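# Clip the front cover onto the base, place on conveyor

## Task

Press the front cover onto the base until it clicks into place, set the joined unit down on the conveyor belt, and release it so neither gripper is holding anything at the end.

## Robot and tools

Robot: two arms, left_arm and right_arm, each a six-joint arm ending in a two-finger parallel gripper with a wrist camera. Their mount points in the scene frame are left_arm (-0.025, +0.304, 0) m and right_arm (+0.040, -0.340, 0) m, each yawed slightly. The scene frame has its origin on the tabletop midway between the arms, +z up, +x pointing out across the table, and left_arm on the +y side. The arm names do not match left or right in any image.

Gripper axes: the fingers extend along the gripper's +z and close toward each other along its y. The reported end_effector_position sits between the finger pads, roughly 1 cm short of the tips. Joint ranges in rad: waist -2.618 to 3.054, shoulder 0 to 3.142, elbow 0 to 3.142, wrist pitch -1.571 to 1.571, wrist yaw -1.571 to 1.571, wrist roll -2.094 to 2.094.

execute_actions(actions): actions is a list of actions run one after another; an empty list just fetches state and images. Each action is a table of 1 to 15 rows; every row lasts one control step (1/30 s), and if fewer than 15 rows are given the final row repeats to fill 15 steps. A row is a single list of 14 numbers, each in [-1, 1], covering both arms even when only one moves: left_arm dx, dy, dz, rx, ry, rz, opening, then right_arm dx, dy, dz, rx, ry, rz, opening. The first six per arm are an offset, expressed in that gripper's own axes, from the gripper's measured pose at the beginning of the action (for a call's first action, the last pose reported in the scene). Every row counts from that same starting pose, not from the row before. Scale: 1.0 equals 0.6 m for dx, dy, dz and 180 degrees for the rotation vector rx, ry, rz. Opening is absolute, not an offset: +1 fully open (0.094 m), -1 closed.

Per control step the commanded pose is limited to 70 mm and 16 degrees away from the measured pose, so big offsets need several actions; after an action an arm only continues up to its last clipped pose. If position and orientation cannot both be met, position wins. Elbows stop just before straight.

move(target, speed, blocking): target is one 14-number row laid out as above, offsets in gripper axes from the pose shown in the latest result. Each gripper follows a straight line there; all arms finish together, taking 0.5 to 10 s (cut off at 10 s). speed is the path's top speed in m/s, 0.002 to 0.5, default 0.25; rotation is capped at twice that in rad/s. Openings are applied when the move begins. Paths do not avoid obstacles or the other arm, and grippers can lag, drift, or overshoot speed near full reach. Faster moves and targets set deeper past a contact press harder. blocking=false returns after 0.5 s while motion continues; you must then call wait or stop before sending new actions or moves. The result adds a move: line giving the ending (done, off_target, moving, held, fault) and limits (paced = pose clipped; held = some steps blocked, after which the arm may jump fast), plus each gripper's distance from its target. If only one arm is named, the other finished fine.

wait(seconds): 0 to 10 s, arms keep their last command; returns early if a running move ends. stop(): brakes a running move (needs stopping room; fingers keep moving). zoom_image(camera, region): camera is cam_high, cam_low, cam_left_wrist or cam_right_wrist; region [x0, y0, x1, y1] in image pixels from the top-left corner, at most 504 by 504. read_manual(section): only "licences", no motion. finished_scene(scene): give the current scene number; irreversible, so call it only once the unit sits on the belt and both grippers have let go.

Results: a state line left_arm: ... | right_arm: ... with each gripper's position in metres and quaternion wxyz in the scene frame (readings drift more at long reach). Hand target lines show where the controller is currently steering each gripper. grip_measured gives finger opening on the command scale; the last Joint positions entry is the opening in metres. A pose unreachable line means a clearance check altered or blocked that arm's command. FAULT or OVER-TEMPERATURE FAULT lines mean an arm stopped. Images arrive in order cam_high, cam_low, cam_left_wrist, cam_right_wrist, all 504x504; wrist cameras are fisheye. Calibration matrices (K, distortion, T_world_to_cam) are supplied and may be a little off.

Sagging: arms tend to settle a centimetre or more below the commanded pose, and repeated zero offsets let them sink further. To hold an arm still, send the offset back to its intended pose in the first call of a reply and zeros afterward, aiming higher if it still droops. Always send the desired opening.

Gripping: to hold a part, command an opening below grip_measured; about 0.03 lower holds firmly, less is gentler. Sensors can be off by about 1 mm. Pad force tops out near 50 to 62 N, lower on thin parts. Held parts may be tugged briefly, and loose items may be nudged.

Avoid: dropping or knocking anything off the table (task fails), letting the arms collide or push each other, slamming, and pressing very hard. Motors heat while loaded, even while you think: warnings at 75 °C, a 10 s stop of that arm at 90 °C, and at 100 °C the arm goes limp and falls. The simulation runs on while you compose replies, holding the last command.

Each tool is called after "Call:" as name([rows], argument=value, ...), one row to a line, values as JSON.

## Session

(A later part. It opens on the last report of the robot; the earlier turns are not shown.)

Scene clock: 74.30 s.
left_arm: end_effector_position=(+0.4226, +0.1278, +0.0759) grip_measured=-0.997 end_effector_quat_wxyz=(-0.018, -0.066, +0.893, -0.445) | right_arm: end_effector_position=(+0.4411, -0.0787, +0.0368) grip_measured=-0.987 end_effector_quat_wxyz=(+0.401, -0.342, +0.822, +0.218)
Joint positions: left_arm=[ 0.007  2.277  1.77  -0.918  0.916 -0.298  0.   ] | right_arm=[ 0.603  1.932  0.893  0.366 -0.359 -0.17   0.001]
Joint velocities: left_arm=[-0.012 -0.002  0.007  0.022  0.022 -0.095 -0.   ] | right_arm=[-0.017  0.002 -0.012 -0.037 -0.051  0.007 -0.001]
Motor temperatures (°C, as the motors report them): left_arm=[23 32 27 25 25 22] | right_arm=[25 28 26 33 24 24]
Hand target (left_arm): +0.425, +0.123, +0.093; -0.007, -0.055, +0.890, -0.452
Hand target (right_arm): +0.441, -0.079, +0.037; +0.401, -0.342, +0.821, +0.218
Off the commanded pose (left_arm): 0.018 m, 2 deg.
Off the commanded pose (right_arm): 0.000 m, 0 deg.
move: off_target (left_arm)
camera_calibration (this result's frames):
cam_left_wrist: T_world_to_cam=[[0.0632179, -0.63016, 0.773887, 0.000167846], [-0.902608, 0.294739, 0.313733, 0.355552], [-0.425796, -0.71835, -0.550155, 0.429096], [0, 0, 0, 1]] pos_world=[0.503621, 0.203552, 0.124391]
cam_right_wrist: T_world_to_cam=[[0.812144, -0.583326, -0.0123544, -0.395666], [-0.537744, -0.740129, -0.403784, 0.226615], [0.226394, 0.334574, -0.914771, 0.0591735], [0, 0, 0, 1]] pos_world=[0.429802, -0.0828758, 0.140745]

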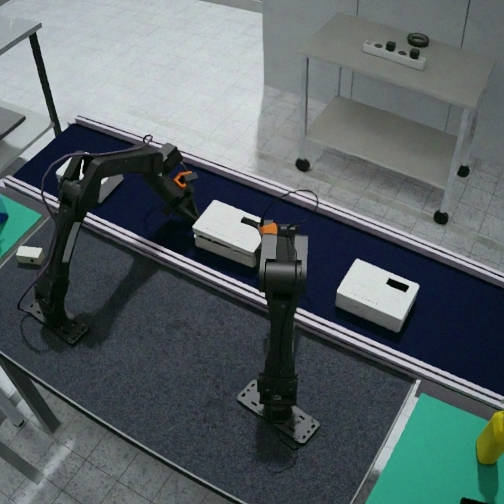

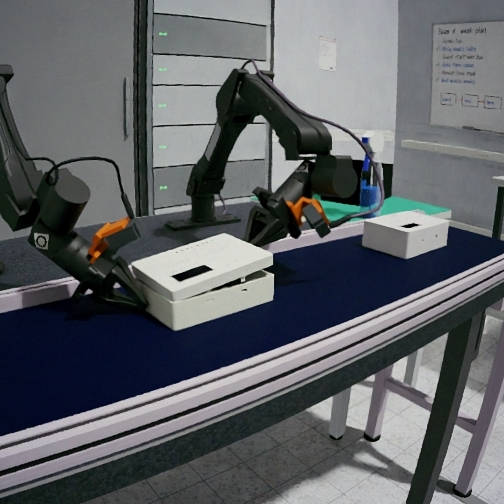

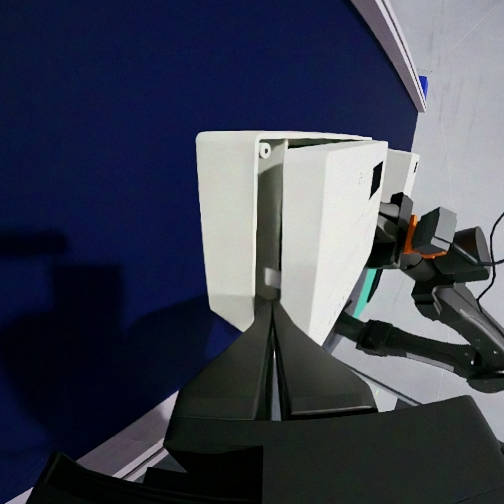

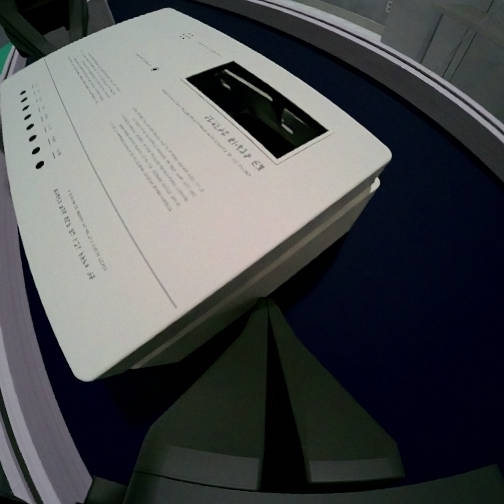

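Call:
move(target=[-0.03,-0.015,-0.01,0,0,0,-1, 0,0,0,0,0,0,-1], speed=0.03)

Call:
zoom_image(camera="cam_low", region=[100,200,300,340])

Scene clock: 75.47 s.
left_arm: end_effector_position=(+0.4398, +0.1269, +0.0831) grip_measured=-0.997 end_effector_quat_wxyz=(-0.016, -0.065, +0.893, -0.444) | right_arm: end_effector_position=(+0.4412, -0.0788, +0.0368) grip_measured=-0.987 end_effector_quat_wxyz=(+0.401, -0.342, +0.822, +0.217)
Joint positions: left_arm=[ 0.007  2.339  1.907 -0.989  0.912 -0.298  0.   ] | right_arm=[ 0.603  1.932  0.893  0.366 -0.358 -0.17   0.001]
Joint velocities: left_arm=[-0.007 -0.007  0.027 -0.081 -0.007  0.022  0.   ] | right_arm=[-0.007 -0.002  0.002  0.007 -0.037  0.022 -0.001]
Motor temperatures (°C, as the motors report them): left_arm=[23 32 27 25 25 22] | right_arm=[25 28 26 33 24 24]
Hand target (left_arm): +0.441, +0.129, +0.085; -0.018, -0.066, +0.893, -0.445
Hand target (right_arm): +0.441, -0.079, +0.037; +0.401, -0.342, +0.822, +0.217
Off the commanded pose (left_arm): 0.003 m, 0 deg.
Off the commanded pose (right_arm): 0.000 m, 0 deg.
move: done
camera_calibration (this result's frames):
cam_left_wrist: T_world_to_cam=[[0.0598164, -0.632757, 0.772037, -0.0051272], [-0.904289, 0.29317, 0.310344, 0.370305], [-0.42271, -0.716708, -0.554659, 0.43854], [0, 0, 0, 1]] pos_world=[0.520545, 0.202499, 0.132277]
cam_right_wrist: T_world_to_cam=[[0.811971, -0.583571, -0.012146, -0.395681], [-0.537923, -0.740055, -0.40368, 0.226677], [0.226587, 0.33431, -0.91482, 0.0590621], [0, 0, 0, 1]] pos_world=[0.429834, -0.0828995, 0.14073]

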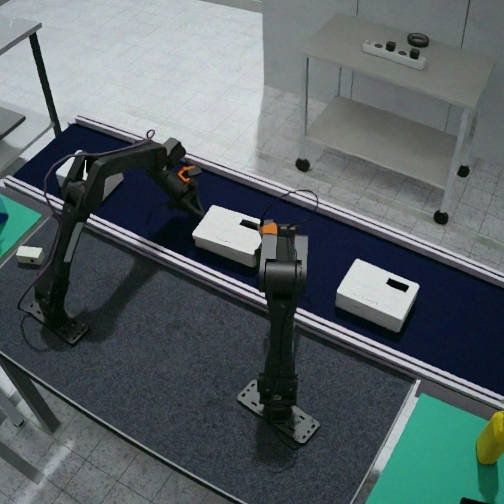

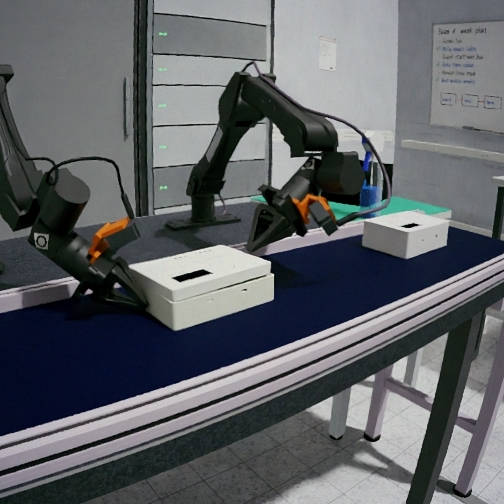

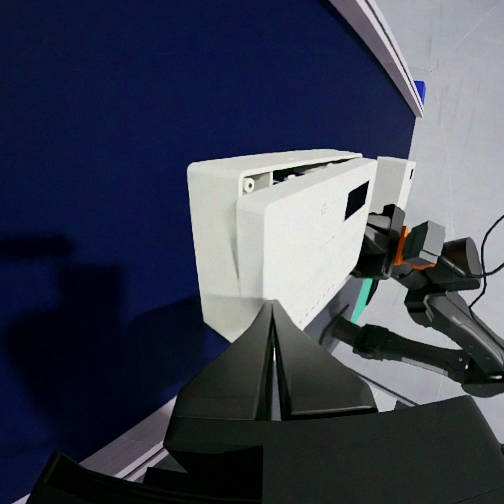

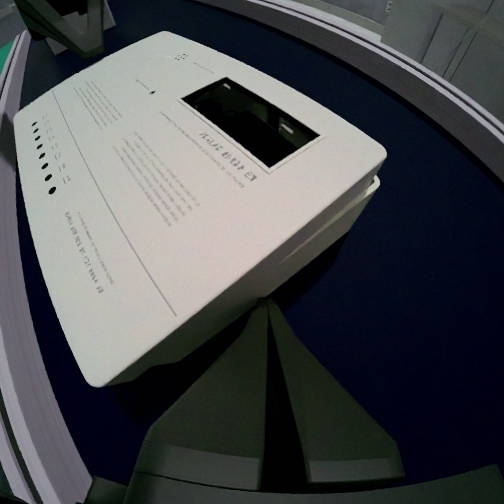

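Region (100, 200, 300, 340) of cam_low's 504x504 image, scaled by 2.520, with more detail than that image has; it fills the top 353 rows of this view, and the rest is white.

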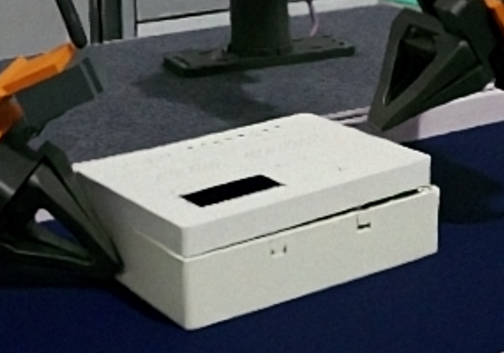

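Call:
move(target=[0.18,-0.085,0.054,0.031,-0.286,-0.218,-1, 0,0,0,0,0,0,-1], speed=0.3)

Scene clock: 78.97 s.
left_arm: end_effector_position=(+0.3408, +0.0551, +0.1103) grip_measured=-0.997 end_effector_quat_wxyz=(+0.217, -0.530, +0.722, -0.388) | right_arm: end_effector_position=(+0.4415, -0.0791, +0.0367) grip_measured=-0.987 end_effector_quat_wxyz=(+0.401, -0.341, +0.822, +0.216)
Joint positions: left_arm=[-0.593  1.598  0.858  0.075 -0.199 -1.848  0.   ] | right_arm=[ 0.603  1.932  0.893  0.366 -0.356 -0.17   0.001]
Joint velocities: left_arm=[ 0.017 -0.002  0.007 -0.022 -0.051  0.051  0.001] | right_arm=[-0.007 -0.012  0.002 -0.081  0.095  0.037 -0.001]
Motor temperatures (°C, as the motors report them): left_arm=[23 32 27 25 25 22] | right_arm=[25 28 26 33 24 24]
Hand target (left_arm): +0.339, +0.057, +0.113; +0.224, -0.532, +0.722, -0.383
Hand target (right_arm): +0.441, -0.079, +0.037; +0.401, -0.342, +0.822, +0.217
Off the commanded pose (left_arm): 0.005 m, 1 deg.
Off the commanded pose (right_arm): 0.000 m, 0 deg.
move: done
camera_calibration (this result's frames):
cam_left_wrist: T_world_to_cam=[[0.597954, -0.216991, 0.7716, -0.271911], [-0.659982, -0.67956, 0.320347, 0.262615], [0.454835, -0.700795, -0.549556, 0.0597982], [0, 0, 0, 1]] pos_world=[0.308713, 0.161367, 0.158541]
cam_right_wrist: T_world_to_cam=[[0.810933, -0.585038, -0.0108951, -0.395774], [-0.538999, -0.739611, -0.403057, 0.227051], [0.227745, 0.332724, -0.91511, 0.0583941], [0, 0, 0, 1]] pos_world=[0.430028, -0.0830424, 0.14064]

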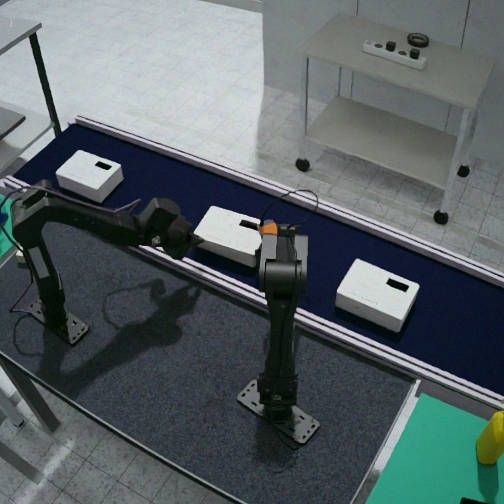

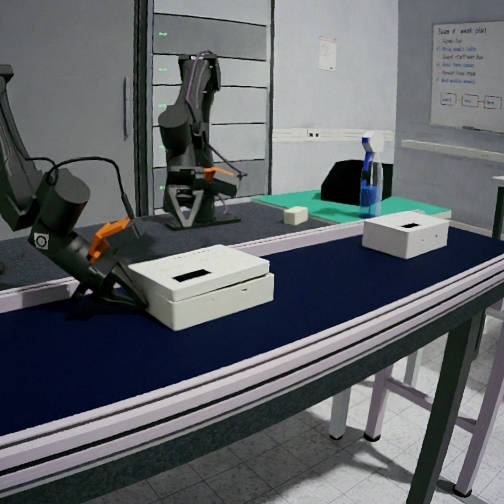

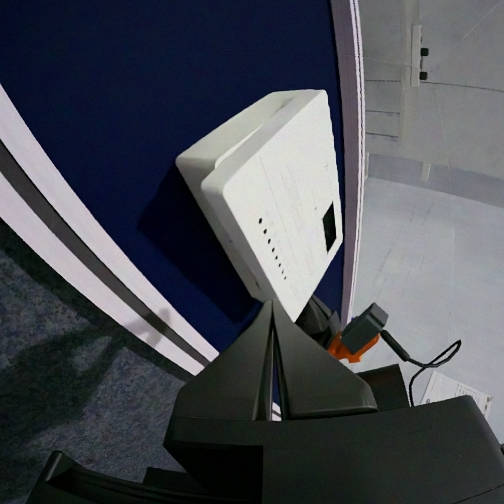

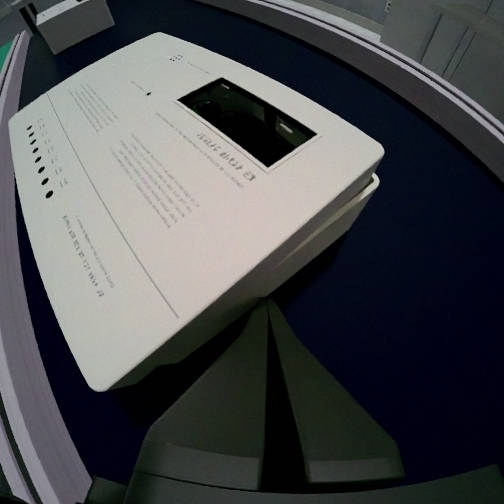

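Call:
move(target=[0.017,0.058,0.078,0,0,0,-1, 0,0,0,0,0,0,-1], speed=0.1)

Scene clock: 80.33 s.
left_arm: end_effector_position=(+0.3532, +0.0353, +0.0588) grip_measured=-0.997 end_effector_quat_wxyz=(+0.211, -0.530, +0.721, -0.393) | right_arm: end_effector_position=(+0.4415, -0.0791, +0.0367) grip_measured=-0.987 end_effector_quat_wxyz=(+0.401, -0.341, +0.822, +0.216)
Joint positions: left_arm=[-0.61   1.8    0.84   0.298 -0.2   -1.865  0.   ] | right_arm=[ 0.603  1.932  0.893  0.366 -0.356 -0.17   0.001]
Joint velocities: left_arm=[-0.012  0.012 -0.022  0.007  0.037  0.022 -0.001] | right_arm=[-0.012 -0.012 -0.007 -0.022 -0.037 -0.007  0.   ]
Motor temperatures (°C, as the motors report them): left_arm=[23 32 27 25 25 22] | right_arm=[25 28 26 33 24 24]
Hand target (left_arm): +0.350, +0.036, +0.055; +0.217, -0.530, +0.722, -0.388
Hand target (right_arm): +0.441, -0.079, +0.037; +0.401, -0.341, +0.822, +0.216
Off the commanded pose (left_arm): 0.004 m, 1 deg.
Off the commanded pose (right_arm): 0.000 m, 0 deg.
move: done
camera_calibration (this result's frames):
cam_left_wrist: T_world_to_cam=[[0.599085, -0.209479, 0.772797, -0.244593], [-0.662647, -0.671482, 0.331679, 0.273786], [0.449439, -0.710796, -0.541086, 0.0137524], [0, 0, 0, 1]] pos_world=[0.321775, 0.142381, 0.105652]
cam_right_wrist: T_world_to_cam=[[0.810933, -0.585038, -0.0108951, -0.395774], [-0.538999, -0.739611, -0.403057, 0.227051], [0.227745, 0.332724, -0.91511, 0.0583941], [0, 0, 0, 1]] pos_world=[0.430028, -0.0830424, 0.14064]

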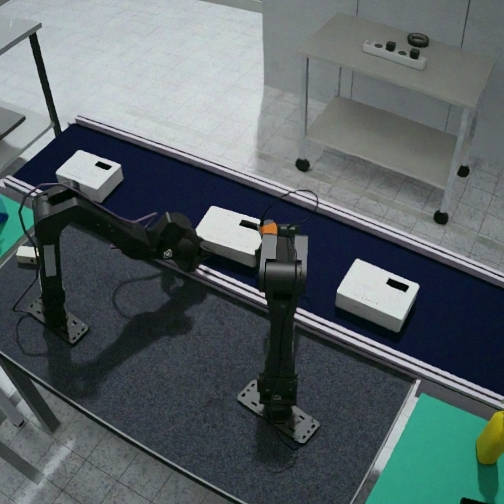

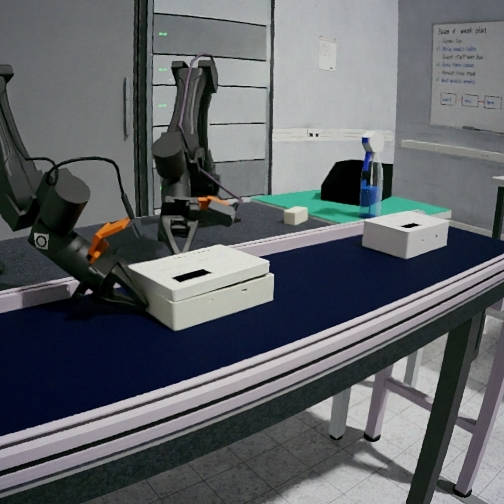

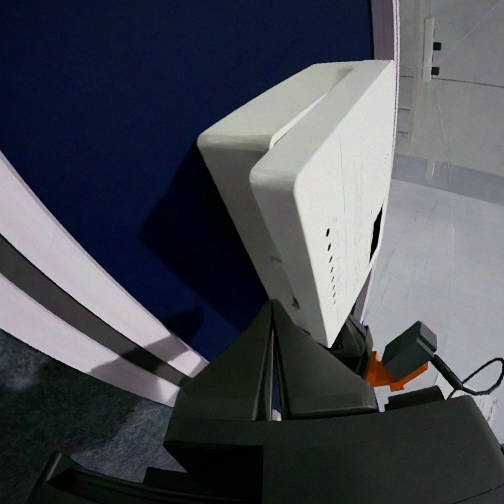

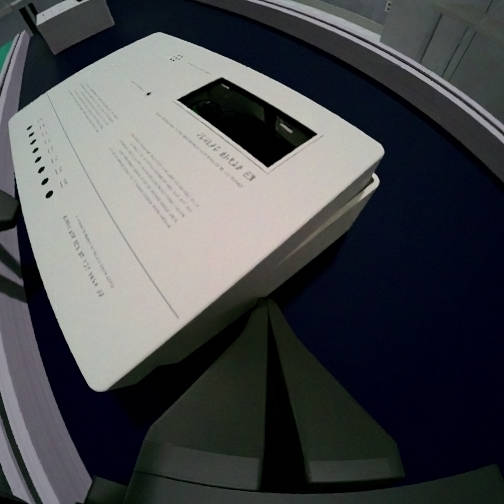

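Call:
move(target=[-0.019,-0.017,0.046,0,0,0,-1, 0,0,0,0,0,0,-1], speed=0.04)

Scene clock: 81.53 s.
left_arm: end_effector_position=(+0.3736, +0.0345, +0.0448) grip_measured=-0.997 end_effector_quat_wxyz=(+0.203, -0.532, +0.724, -0.389) | right_arm: end_effector_position=(+0.4415, -0.0791, +0.0367) grip_measured=-0.987 end_effector_quat_wxyz=(+0.401, -0.341, +0.822, +0.216)
Joint positions: left_arm=[-0.568  1.889  0.903  0.314 -0.156 -1.846  0.   ] | right_arm=[ 0.603  1.932  0.893  0.366 -0.356 -0.17   0.001]
Joint velocities: left_arm=[-0.022  0.012  0.002 -0.095 -0.051  0.051  0.   ] | right_arm=[ 0.007  0.002 -0.007 -0.051  0.051  0.022 -0.   ]
Motor temperatures (°C, as the motors report them): left_arm=[23 32 27 26 25 22] | right_arm=[25 28 26 33 24 24]
Hand target (left_arm): +0.383, +0.036, +0.049; +0.211, -0.530, +0.721, -0.393
Hand target (right_arm): +0.441, -0.079, +0.037; +0.401, -0.341, +0.822, +0.216
Off the commanded pose (left_arm): 0.010 m, 1 deg.
Off the commanded pose (right_arm): 0.000 m, 0 deg.
move: done
camera_calibration (this result's frames):
cam_left_wrist: T_world_to_cam=[[0.612457, -0.210411, 0.761987, -0.2506], [-0.659118, -0.668084, 0.345293, 0.289421], [0.436418, -0.713716, -0.547858, 0.0016565], [0, 0, 0, 1]] pos_world=[0.343521, 0.141811, 0.0919265]
cam_right_wrist: T_world_to_cam=[[0.810933, -0.585038, -0.0108951, -0.395774], [-0.538999, -0.739611, -0.403057, 0.227051], [0.227745, 0.332724, -0.91511, 0.0583941], [0, 0, 0, 1]] pos_world=[0.430028, -0.0830424, 0.14064]

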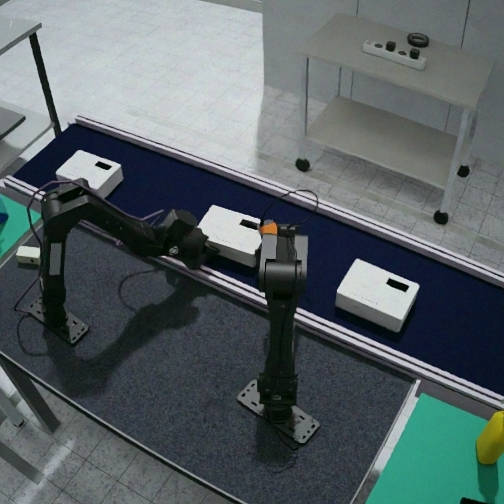

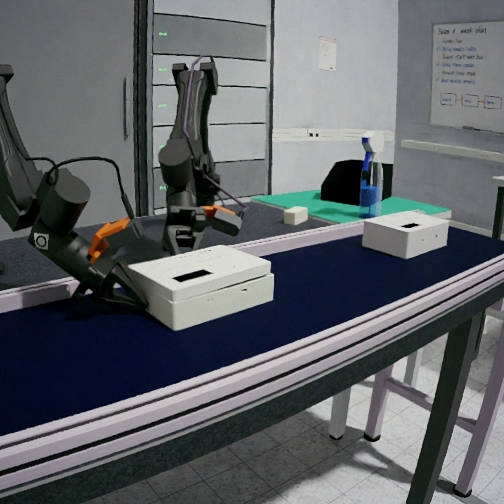

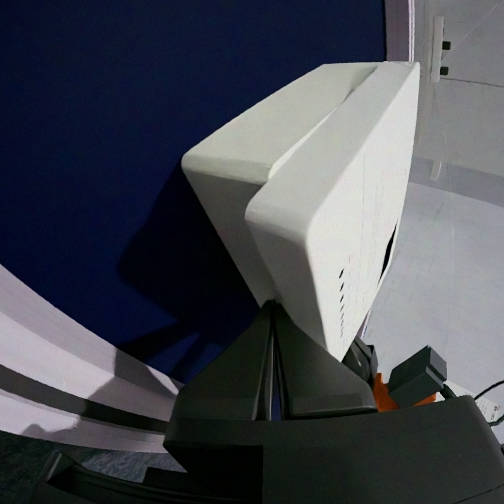

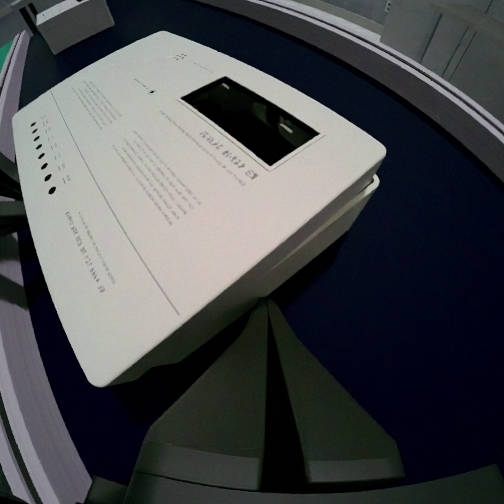

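Call:
move(target=[0,-0.054,-0.026,0,0,0,-1, 0,0,0,0,0,0,-1], speed=0.03)

Call:
zoom_image(camera="cam_low", region=[100,200,300,340])

Scene clock: 83.27 s.
left_arm: end_effector_position=(+0.3725, +0.0317, +0.0625) grip_measured=-0.997 end_effector_quat_wxyz=(+0.192, -0.532, +0.732, -0.378) | right_arm: end_effector_position=(+0.4415, -0.0791, +0.0367) grip_measured=-0.987 end_effector_quat_wxyz=(+0.401, -0.341, +0.822, +0.216)
Joint positions: left_arm=[-0.568  1.843  0.961  0.179 -0.138 -1.846  0.   ] | right_arm=[ 0.603  1.932  0.893  0.366 -0.356 -0.17   0.001]
Joint velocities: left_arm=[ 0.002  0.012 -0.012  0.022 -0.037  0.037  0.001] | right_arm=[ 0.002  0.002  0.017 -0.081 -0.007 -0.007  0.   ]
Motor temperatures (°C, as the motors report them): left_arm=[23 31 27 26 25 22] | right_arm=[25 28 26 33 24 24]
Hand target (left_arm): +0.382, +0.035, +0.080; +0.203, -0.533, +0.724, -0.389
Hand target (right_arm): +0.441, -0.079, +0.037; +0.401, -0.341, +0.822, +0.216
Off the commanded pose (left_arm): 0.020 m, 2 deg.
Off the commanded pose (right_arm): 0.000 m, 0 deg.
move: off_target (left_arm)
camera_calibration (this result's frames):
cam_left_wrist: T_world_to_cam=[[0.632343, -0.226429, 0.740859, -0.269623], [-0.657496, -0.662608, 0.358678, 0.279056], [0.409684, -0.713919, -0.567872, 0.0210939], [0, 0, 0, 1]] pos_world=[0.345331, 0.138914, 0.11164]
cam_right_wrist: T_world_to_cam=[[0.810933, -0.585038, -0.0108951, -0.395774], [-0.538999, -0.739611, -0.403057, 0.227051], [0.227745, 0.332724, -0.91511, 0.0583941], [0, 0, 0, 1]] pos_world=[0.430028, -0.0830424, 0.14064]

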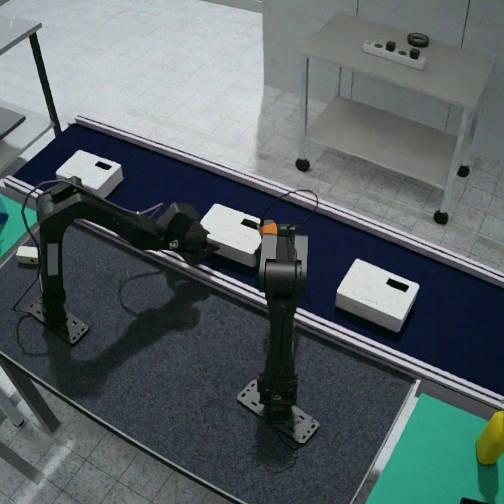

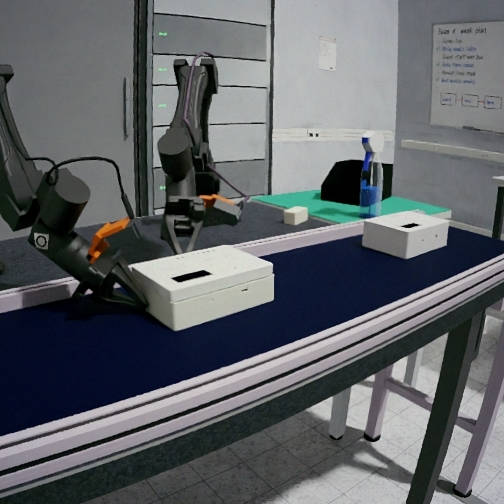

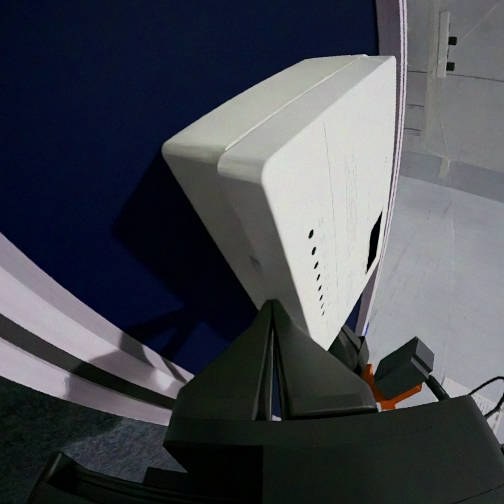

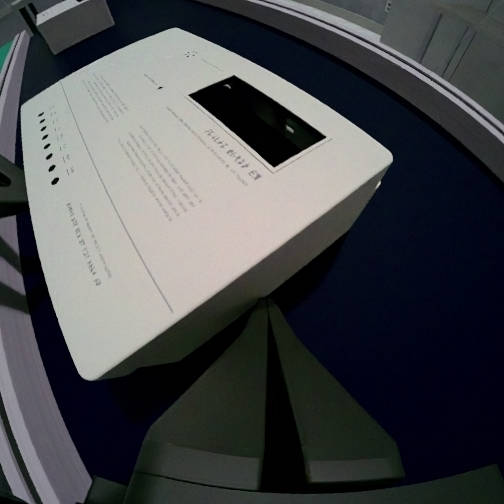

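Region (100, 200, 300, 340) of cam_low's 504x504 image, scaled by 2.520, with more detail than that image has; it fills the top 353 rows of this view, and the rest is white.

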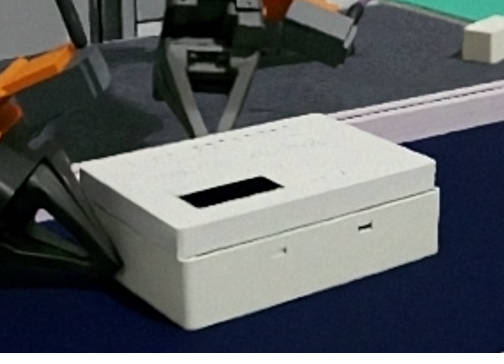

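Call:
move(target=[0.002,0.036,0.008,0,0,0,-1, -0.078,-0.144,0.051,-0.157,0.016,-0.113,-1], speed=0.15)

Scene clock: 86.97 s.
left_arm: end_effector_position=(+0.3655, +0.0324, +0.0503) grip_measured=-0.997 end_effector_quat_wxyz=(+0.189, -0.533, +0.729, -0.386) | right_arm: end_effector_position=(+0.5377, -0.0992, +0.0399) grip_measured=-0.987 end_effector_quat_wxyz=(-0.310, +0.576, -0.688, -0.315)
Joint positions: left_arm=[-0.575  1.854  0.903  0.261 -0.137 -1.857  0.   ] | right_arm=[ 0.359  2.485  1.983 -0.722 -0.867 -1.031  0.001]
Joint velocities: left_arm=[-0.017 -0.002 -0.012 -0.051 -0.022 -0.095 -0.   ] | right_arm=[-0.012  0.007 -0.022 -0.037  0.022 -0.037 -0.   ]
Motor temperatures (°C, as the motors report them): left_arm=[23 31 27 26 25 22] | right_arm=[25 29 26 33 24 24]
Hand target (left_arm): +0.361, +0.032, +0.043; +0.192, -0.532, +0.733, -0.378
Hand target (right_arm): +0.540, -0.100, +0.046; +0.317, -0.574, +0.681, +0.326
Off the commanded pose (left_arm): 0.008 m, 1 deg.
Off the commanded pose (right_arm): 0.010 m, 2 deg.
move: done
camera_calibration (this result's frames):
cam_left_wrist: T_world_to_cam=[[0.628542, -0.215325, 0.747376, -0.255262], [-0.659818, -0.656378, 0.365798, 0.279651], [0.411796, -0.723051, -0.554636, 0.0163708], [0, 0, 0, 1]] pos_world=[0.33822, 0.140429, 0.0975607]
cam_right_wrist: T_world_to_cam=[[0.999744, -0.0206278, -0.00927771, -0.53116], [-0.0226022, -0.926554, -0.375482, -0.0320316], [-0.000850929, 0.375596, -0.926783, 0.173677], [0, 0, 0, 1]] pos_world=[0.530448, -0.105868, 0.144006]

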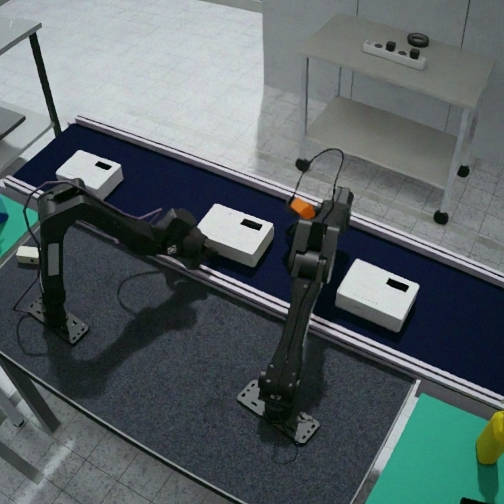

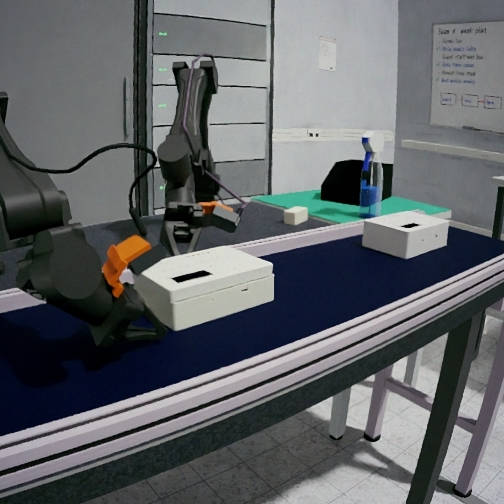

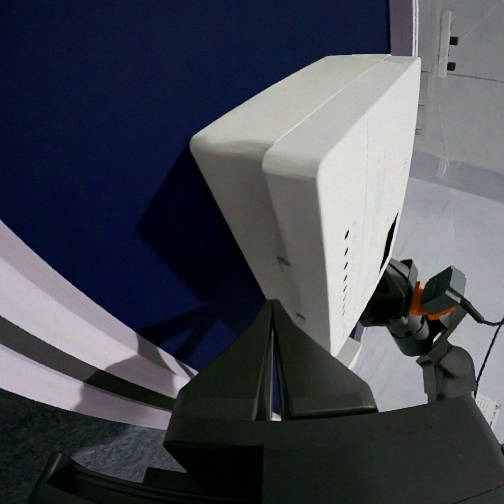

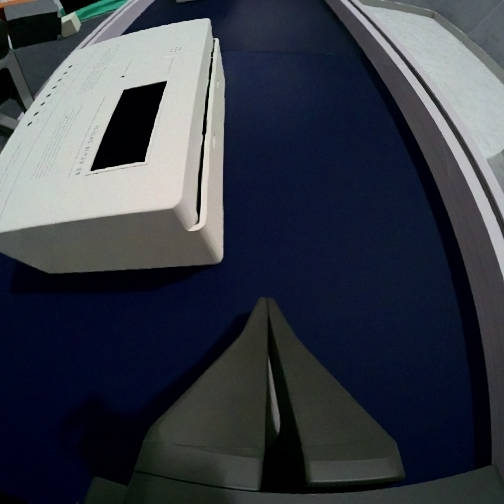

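Call:
move(target=[0,0,0,0,0,0,-1, -0.098,0.027,0.109,-0.096,0.009,-0.075,-1], speed=0.12)

Scene clock: 89.30 s.
left_arm: end_effector_position=(+0.3656, +0.0324, +0.0503) grip_measured=-0.997 end_effector_quat_wxyz=(+0.190, -0.533, +0.729, -0.386) | right_arm: end_effector_position=(+0.5358, -0.0179, +0.0412) grip_measured=-0.987 end_effector_quat_wxyz=(-0.291, +0.672, -0.595, -0.331)
Joint positions: left_arm=[-0.575  1.854  0.903  0.261 -0.137 -1.857  0.   ] | right_arm=[ 0.498  2.922  2.848 -1.229 -0.885 -1.226  0.001]
Joint velocities: left_arm=[-0.027 -0.002  0.017  0.022 -0.007  0.007 -0.   ] | right_arm=[-0.007  0.002 -0.012  0.022  0.051 -0.066  0.001]
Motor temperatures (°C, as the motors report them): left_arm=[23 31 27 27 25 22] | right_arm=[25 29 26 33 24 24]
Hand target (left_arm): +0.366, +0.032, +0.050; +0.190, -0.533, +0.729, -0.386
Hand target (right_arm): +0.533, -0.011, +0.049; -0.301, +0.673, -0.582, -0.342
Off the commanded pose (left_arm): 0.000 m, 0 deg.
Off the commanded pose (right_arm): 0.010 m, 8 deg.
elbow stopped short (right arm): the move would have taken joint 3 (elbow) straighter than the controller allows; a more bent joint 3 avoids this.
move: off_target (right_arm)
camera_calibration (this result's frames):
cam_left_wrist: T_world_to_cam=[[0.628316, -0.21515, 0.747615, -0.255289], [-0.659928, -0.656293, 0.365752, 0.279671], [0.411963, -0.723181, -0.554343, 0.0162933], [0, 0, 0, 1]] pos_world=[0.338253, 0.140403, 0.0975999]
cam_right_wrist: T_world_to_cam=[[0.96872, 0.239693, 0.0642566, -0.509331], [0.246336, -0.897502, -0.365798, -0.100261], [-0.0300088, 0.370184, -0.928474, 0.15996], [0, 0, 0, 1]] pos_world=[0.522897, -0.0271163, 0.144571]

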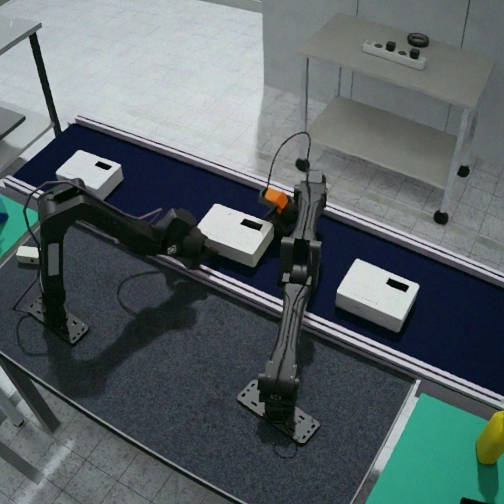

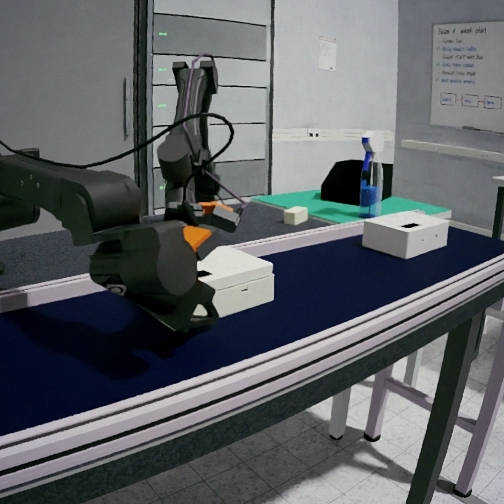

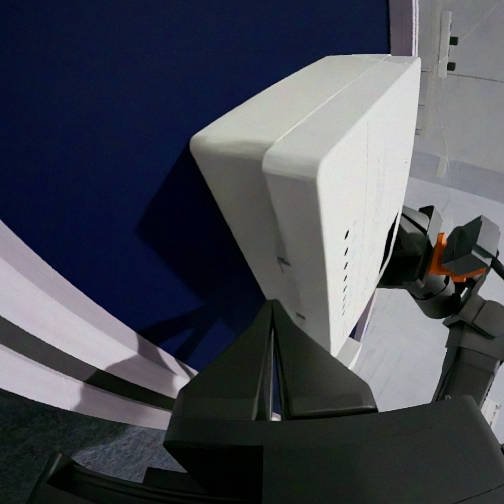

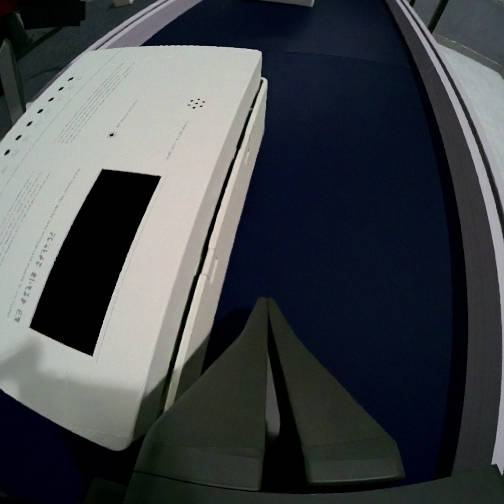

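Call:
execute_actions(actions=[])

Scene clock: 89.83 s.
left_arm: end_effector_position=(+0.3656, +0.0324, +0.0503) grip_measured=-0.997 end_effector_quat_wxyz=(+0.190, -0.533, +0.729, -0.386) | right_arm: end_effector_position=(+0.5358, -0.0179, +0.0412) grip_measured=-0.987 end_effector_quat_wxyz=(-0.291, +0.672, -0.595, -0.331)
Joint positions: left_arm=[-0.575  1.854  0.903  0.261 -0.137 -1.857  0.   ] | right_arm=[ 0.498  2.922  2.848 -1.229 -0.885 -1.226  0.001]
Joint velocities: left_arm=[ 0.002 -0.007 -0.002 -0.066  0.007  0.007 -0.   ] | right_arm=[-0.002 -0.007 -0.012 -0.051  0.007 -0.022  0.   ]
Motor temperatures (°C, as the motors report them): left_arm=[23 31 27 27 25 22] | right_arm=[25 29 26 33 24 24]
Hand target (left_arm): +0.366, +0.032, +0.050; +0.190, -0.533, +0.729, -0.386
Hand target (right_arm): +0.533, -0.011, +0.049; -0.301, +0.673, -0.582, -0.342
Off the commanded pose (left_arm): 0.000 m, 0 deg.
Off the commanded pose (right_arm): 0.010 m, 8 deg.
camera_calibration (this result's frames):
cam_left_wrist: T_world_to_cam=[[0.628316, -0.21515, 0.747615, -0.255289], [-0.659928, -0.656293, 0.365752, 0.279671], [0.411963, -0.723181, -0.554343, 0.0162933], [0, 0, 0, 1]] pos_world=[0.338253, 0.140403, 0.0975999]
cam_right_wrist: T_world_to_cam=[[0.96872, 0.239693, 0.0642566, -0.509331], [0.246336, -0.897502, -0.365798, -0.100261], [-0.0300088, 0.370184, -0.928474, 0.15996], [0, 0, 0, 1]] pos_world=[0.522897, -0.0271163, 0.144571]

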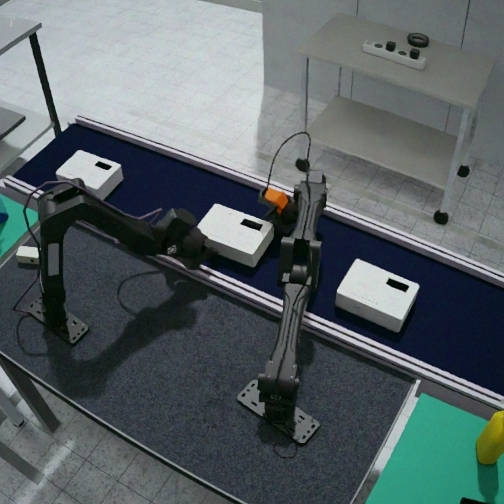

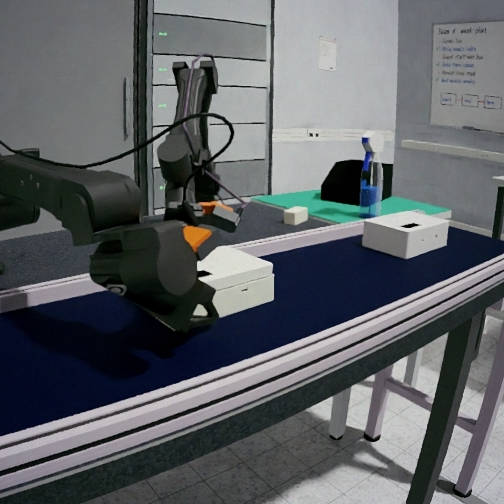

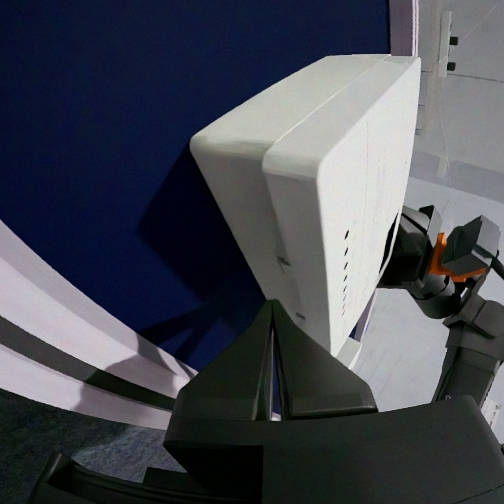

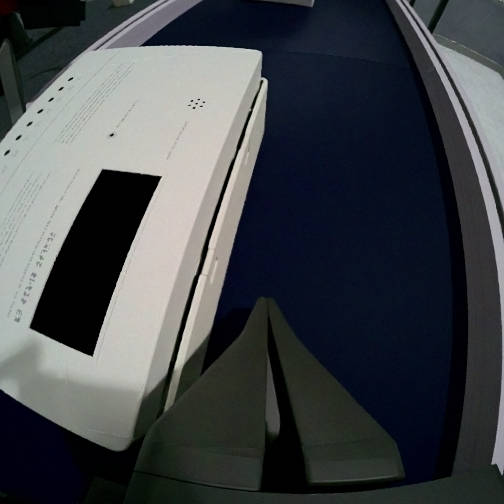

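Call:
move(target=[-0.0175,-0.03,0.036,0,0,0,-1,0,0.035,0,0,0,0,-1], speed=0.03)

Scene clock: 91.33 s.
left_arm: end_effector_position=(+0.3846, +0.0305, +0.0429) grip_measured=-0.997 end_effector_quat_wxyz=(+0.179, -0.534, +0.732, -0.382) | right_arm: end_effector_position=(+0.5190, -0.0258, +0.0322) grip_measured=-0.987 end_effector_quat_wxyz=(-0.285, +0.673, -0.599, -0.327)
Joint positions: left_arm=[-0.539  1.923  0.98   0.24  -0.094 -1.841  0.   ] | right_arm=[ 0.498  2.693  2.367 -0.986 -0.868 -1.227  0.001]
Joint velocities: left_arm=[-0.002 -0.007  0.007 -0.051 -0.007 -0.037 -0.   ] | right_arm=[ 0.002 -0.002 -0.022 -0.037 -0.007 -0.007  0.   ]
Motor temperatures (°C, as the motors report them): left_arm=[23 31 27 27 25 22] | right_arm=[25 30 26 33 24 24]
Hand target (left_arm): +0.395, +0.033, +0.049; +0.190, -0.533, +0.729, -0.386
Hand target (right_arm): +0.516, -0.020, +0.041; -0.290, +0.672, -0.595, -0.332
Off the commanded pose (left_arm): 0.013 m, 1 deg.
Off the commanded pose (right_arm): 0.011 m, 1 deg.
move: off_target (left_arm, right_arm)
camera_calibration (this result's frames):
cam_left_wrist: T_world_to_cam=[[0.642672, -0.217189, 0.734712, -0.266999], [-0.656516, -0.650434, 0.381997, 0.291543], [0.394916, -0.727849, -0.560604, 0.00994203], [0, 0, 0, 1]] pos_world=[0.359069, 0.138876, 0.0903722]
cam_right_wrist: T_world_to_cam=[[0.969835, 0.237113, 0.0565444, -0.491], [0.241667, -0.904931, -0.350282, -0.104771], [-0.0318875, 0.35338, -0.934936, 0.154798], [0, 0, 0, 1]] pos_world=[0.506445, -0.0330913, 0.13579]

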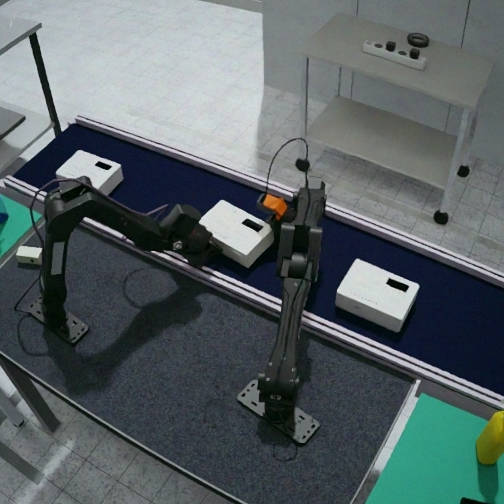

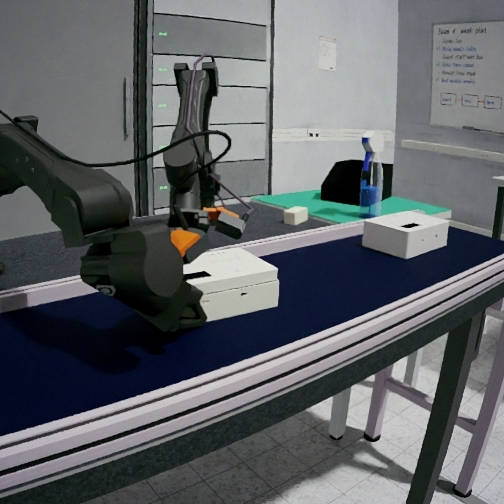

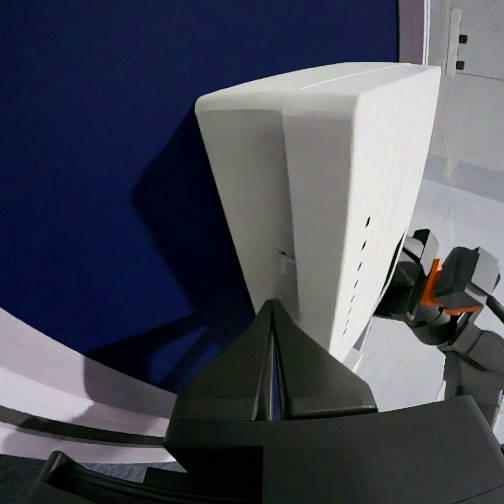

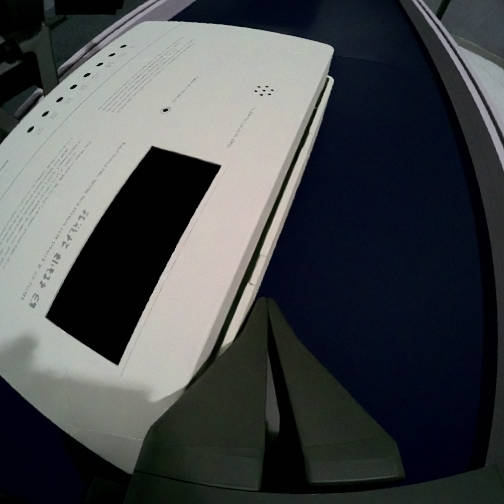

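Call:
move(target=[-0.001,-0.058,-0.021,0,0,0,-1,0,0.008,0,0,0,0,-1], speed=0.03)

Scene clock: 92.93 s.
left_arm: end_effector_position=(+0.3866, +0.0298, +0.0528) grip_measured=-0.997 end_effector_quat_wxyz=(+0.165, -0.539, +0.742, -0.362) | right_arm: end_effector_position=(+0.5196, -0.0255, +0.0319) grip_measured=-0.987 end_effector_quat_wxyz=(-0.291, +0.674, -0.596, -0.324)
Joint positions: left_arm=[-0.53   1.909  1.056  0.098 -0.072 -1.841  0.   ] | right_arm=[ 0.498  2.677  2.33  -0.949 -0.87  -1.226  0.001]
Joint velocities: left_arm=[ 0.002 -0.027  0.017 -0.037  0.037  0.037  0.   ] | right_arm=[-0.002  0.002 -0.022  0.022  0.051  0.007 -0.   ]
Motor temperatures (°C, as the motors report them): left_arm=[23 31 27 27 25 22] | right_arm=[25 30 26 32 24 24]
Hand target (left_arm): +0.399, +0.031, +0.077; +0.180, -0.534, +0.732, -0.382
Hand target (right_arm): +0.514, -0.026, +0.033; -0.285, +0.673, -0.599, -0.327
Off the commanded pose (left_arm): 0.027 m, 3 deg.
Off the commanded pose (right_arm): 0.005 m, 1 deg.
move: off_target (left_arm)
camera_calibration (this result's frames):
cam_left_wrist: T_world_to_cam=[[0.67663, -0.235218, 0.697742, -0.286385], [-0.641838, -0.652811, 0.402346, 0.281879], [0.360855, -0.720077, -0.592683, 0.0288028], [0, 0, 0, 1]] pos_world=[0.364304, 0.137391, 0.103481]
cam_right_wrist: T_world_to_cam=[[0.968953, 0.23636, 0.0725567, -0.491681], [0.246594, -0.902548, -0.352984, -0.107092], [-0.0179456, 0.359917, -0.932812, 0.147218], [0, 0, 0, 1]] pos_world=[0.505466, -0.0334284, 0.1352]

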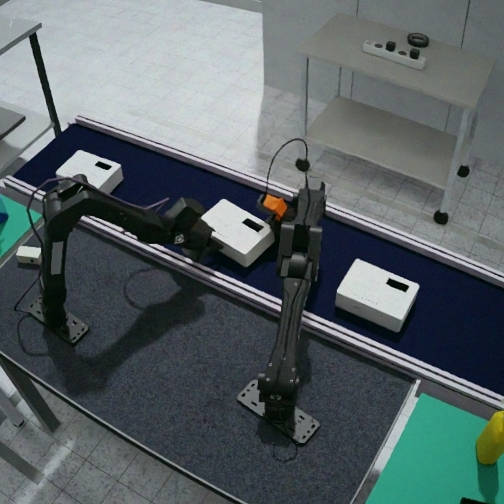

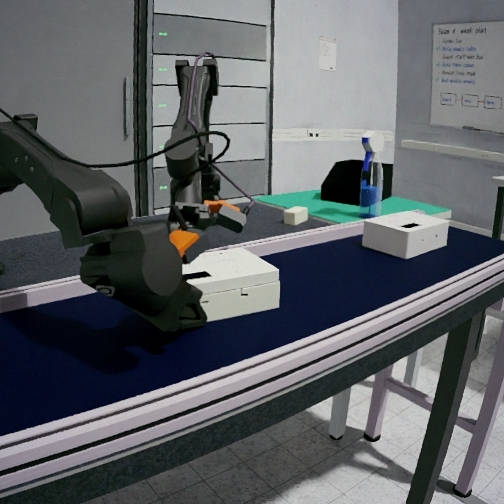

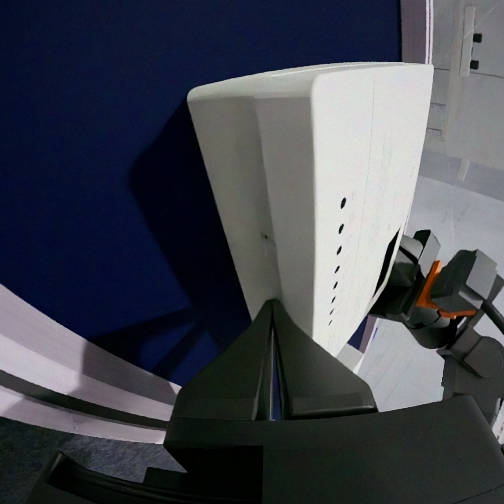

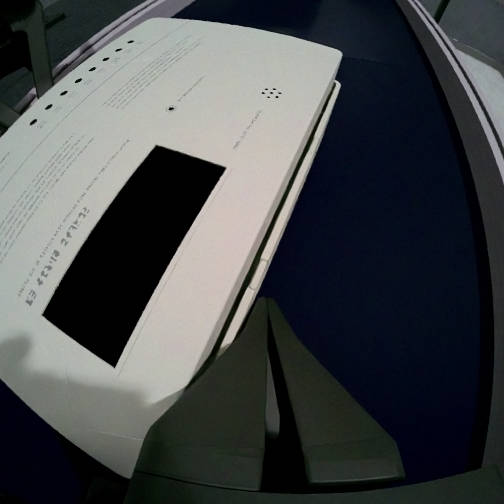

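Call:
zoom_image(camera="cam_low", region=[150, 220, 310, 340])

Call:
zoom_image(camera="cam_left_wrist", region=[170, 60, 400, 340])

Region (150, 220, 310, 340) of cam_low's 504x504 image, scaled by 3.150, with more detail than that image has; it fills the top 378 rows of this view, and the rest is white.

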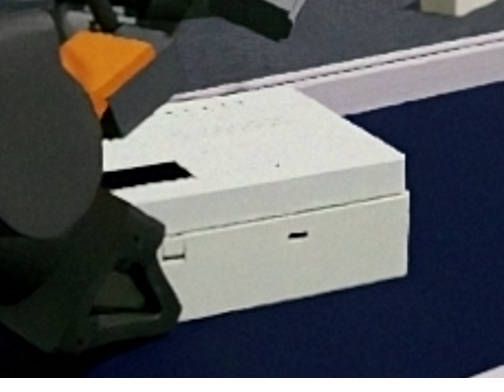

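Region (170, 60, 400, 340) of cam_left_wrist's 504x504 image, scaled by 1.800, with more detail than that image has; it fills the left 414 columns of this view, and the rest is white.

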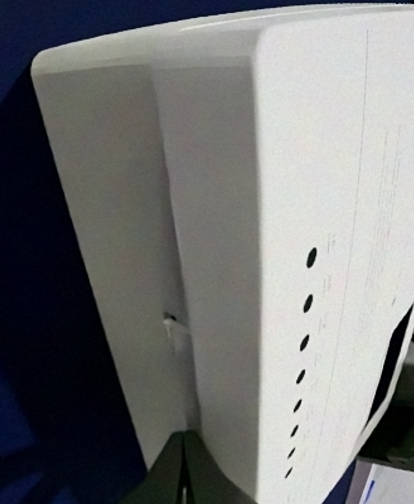

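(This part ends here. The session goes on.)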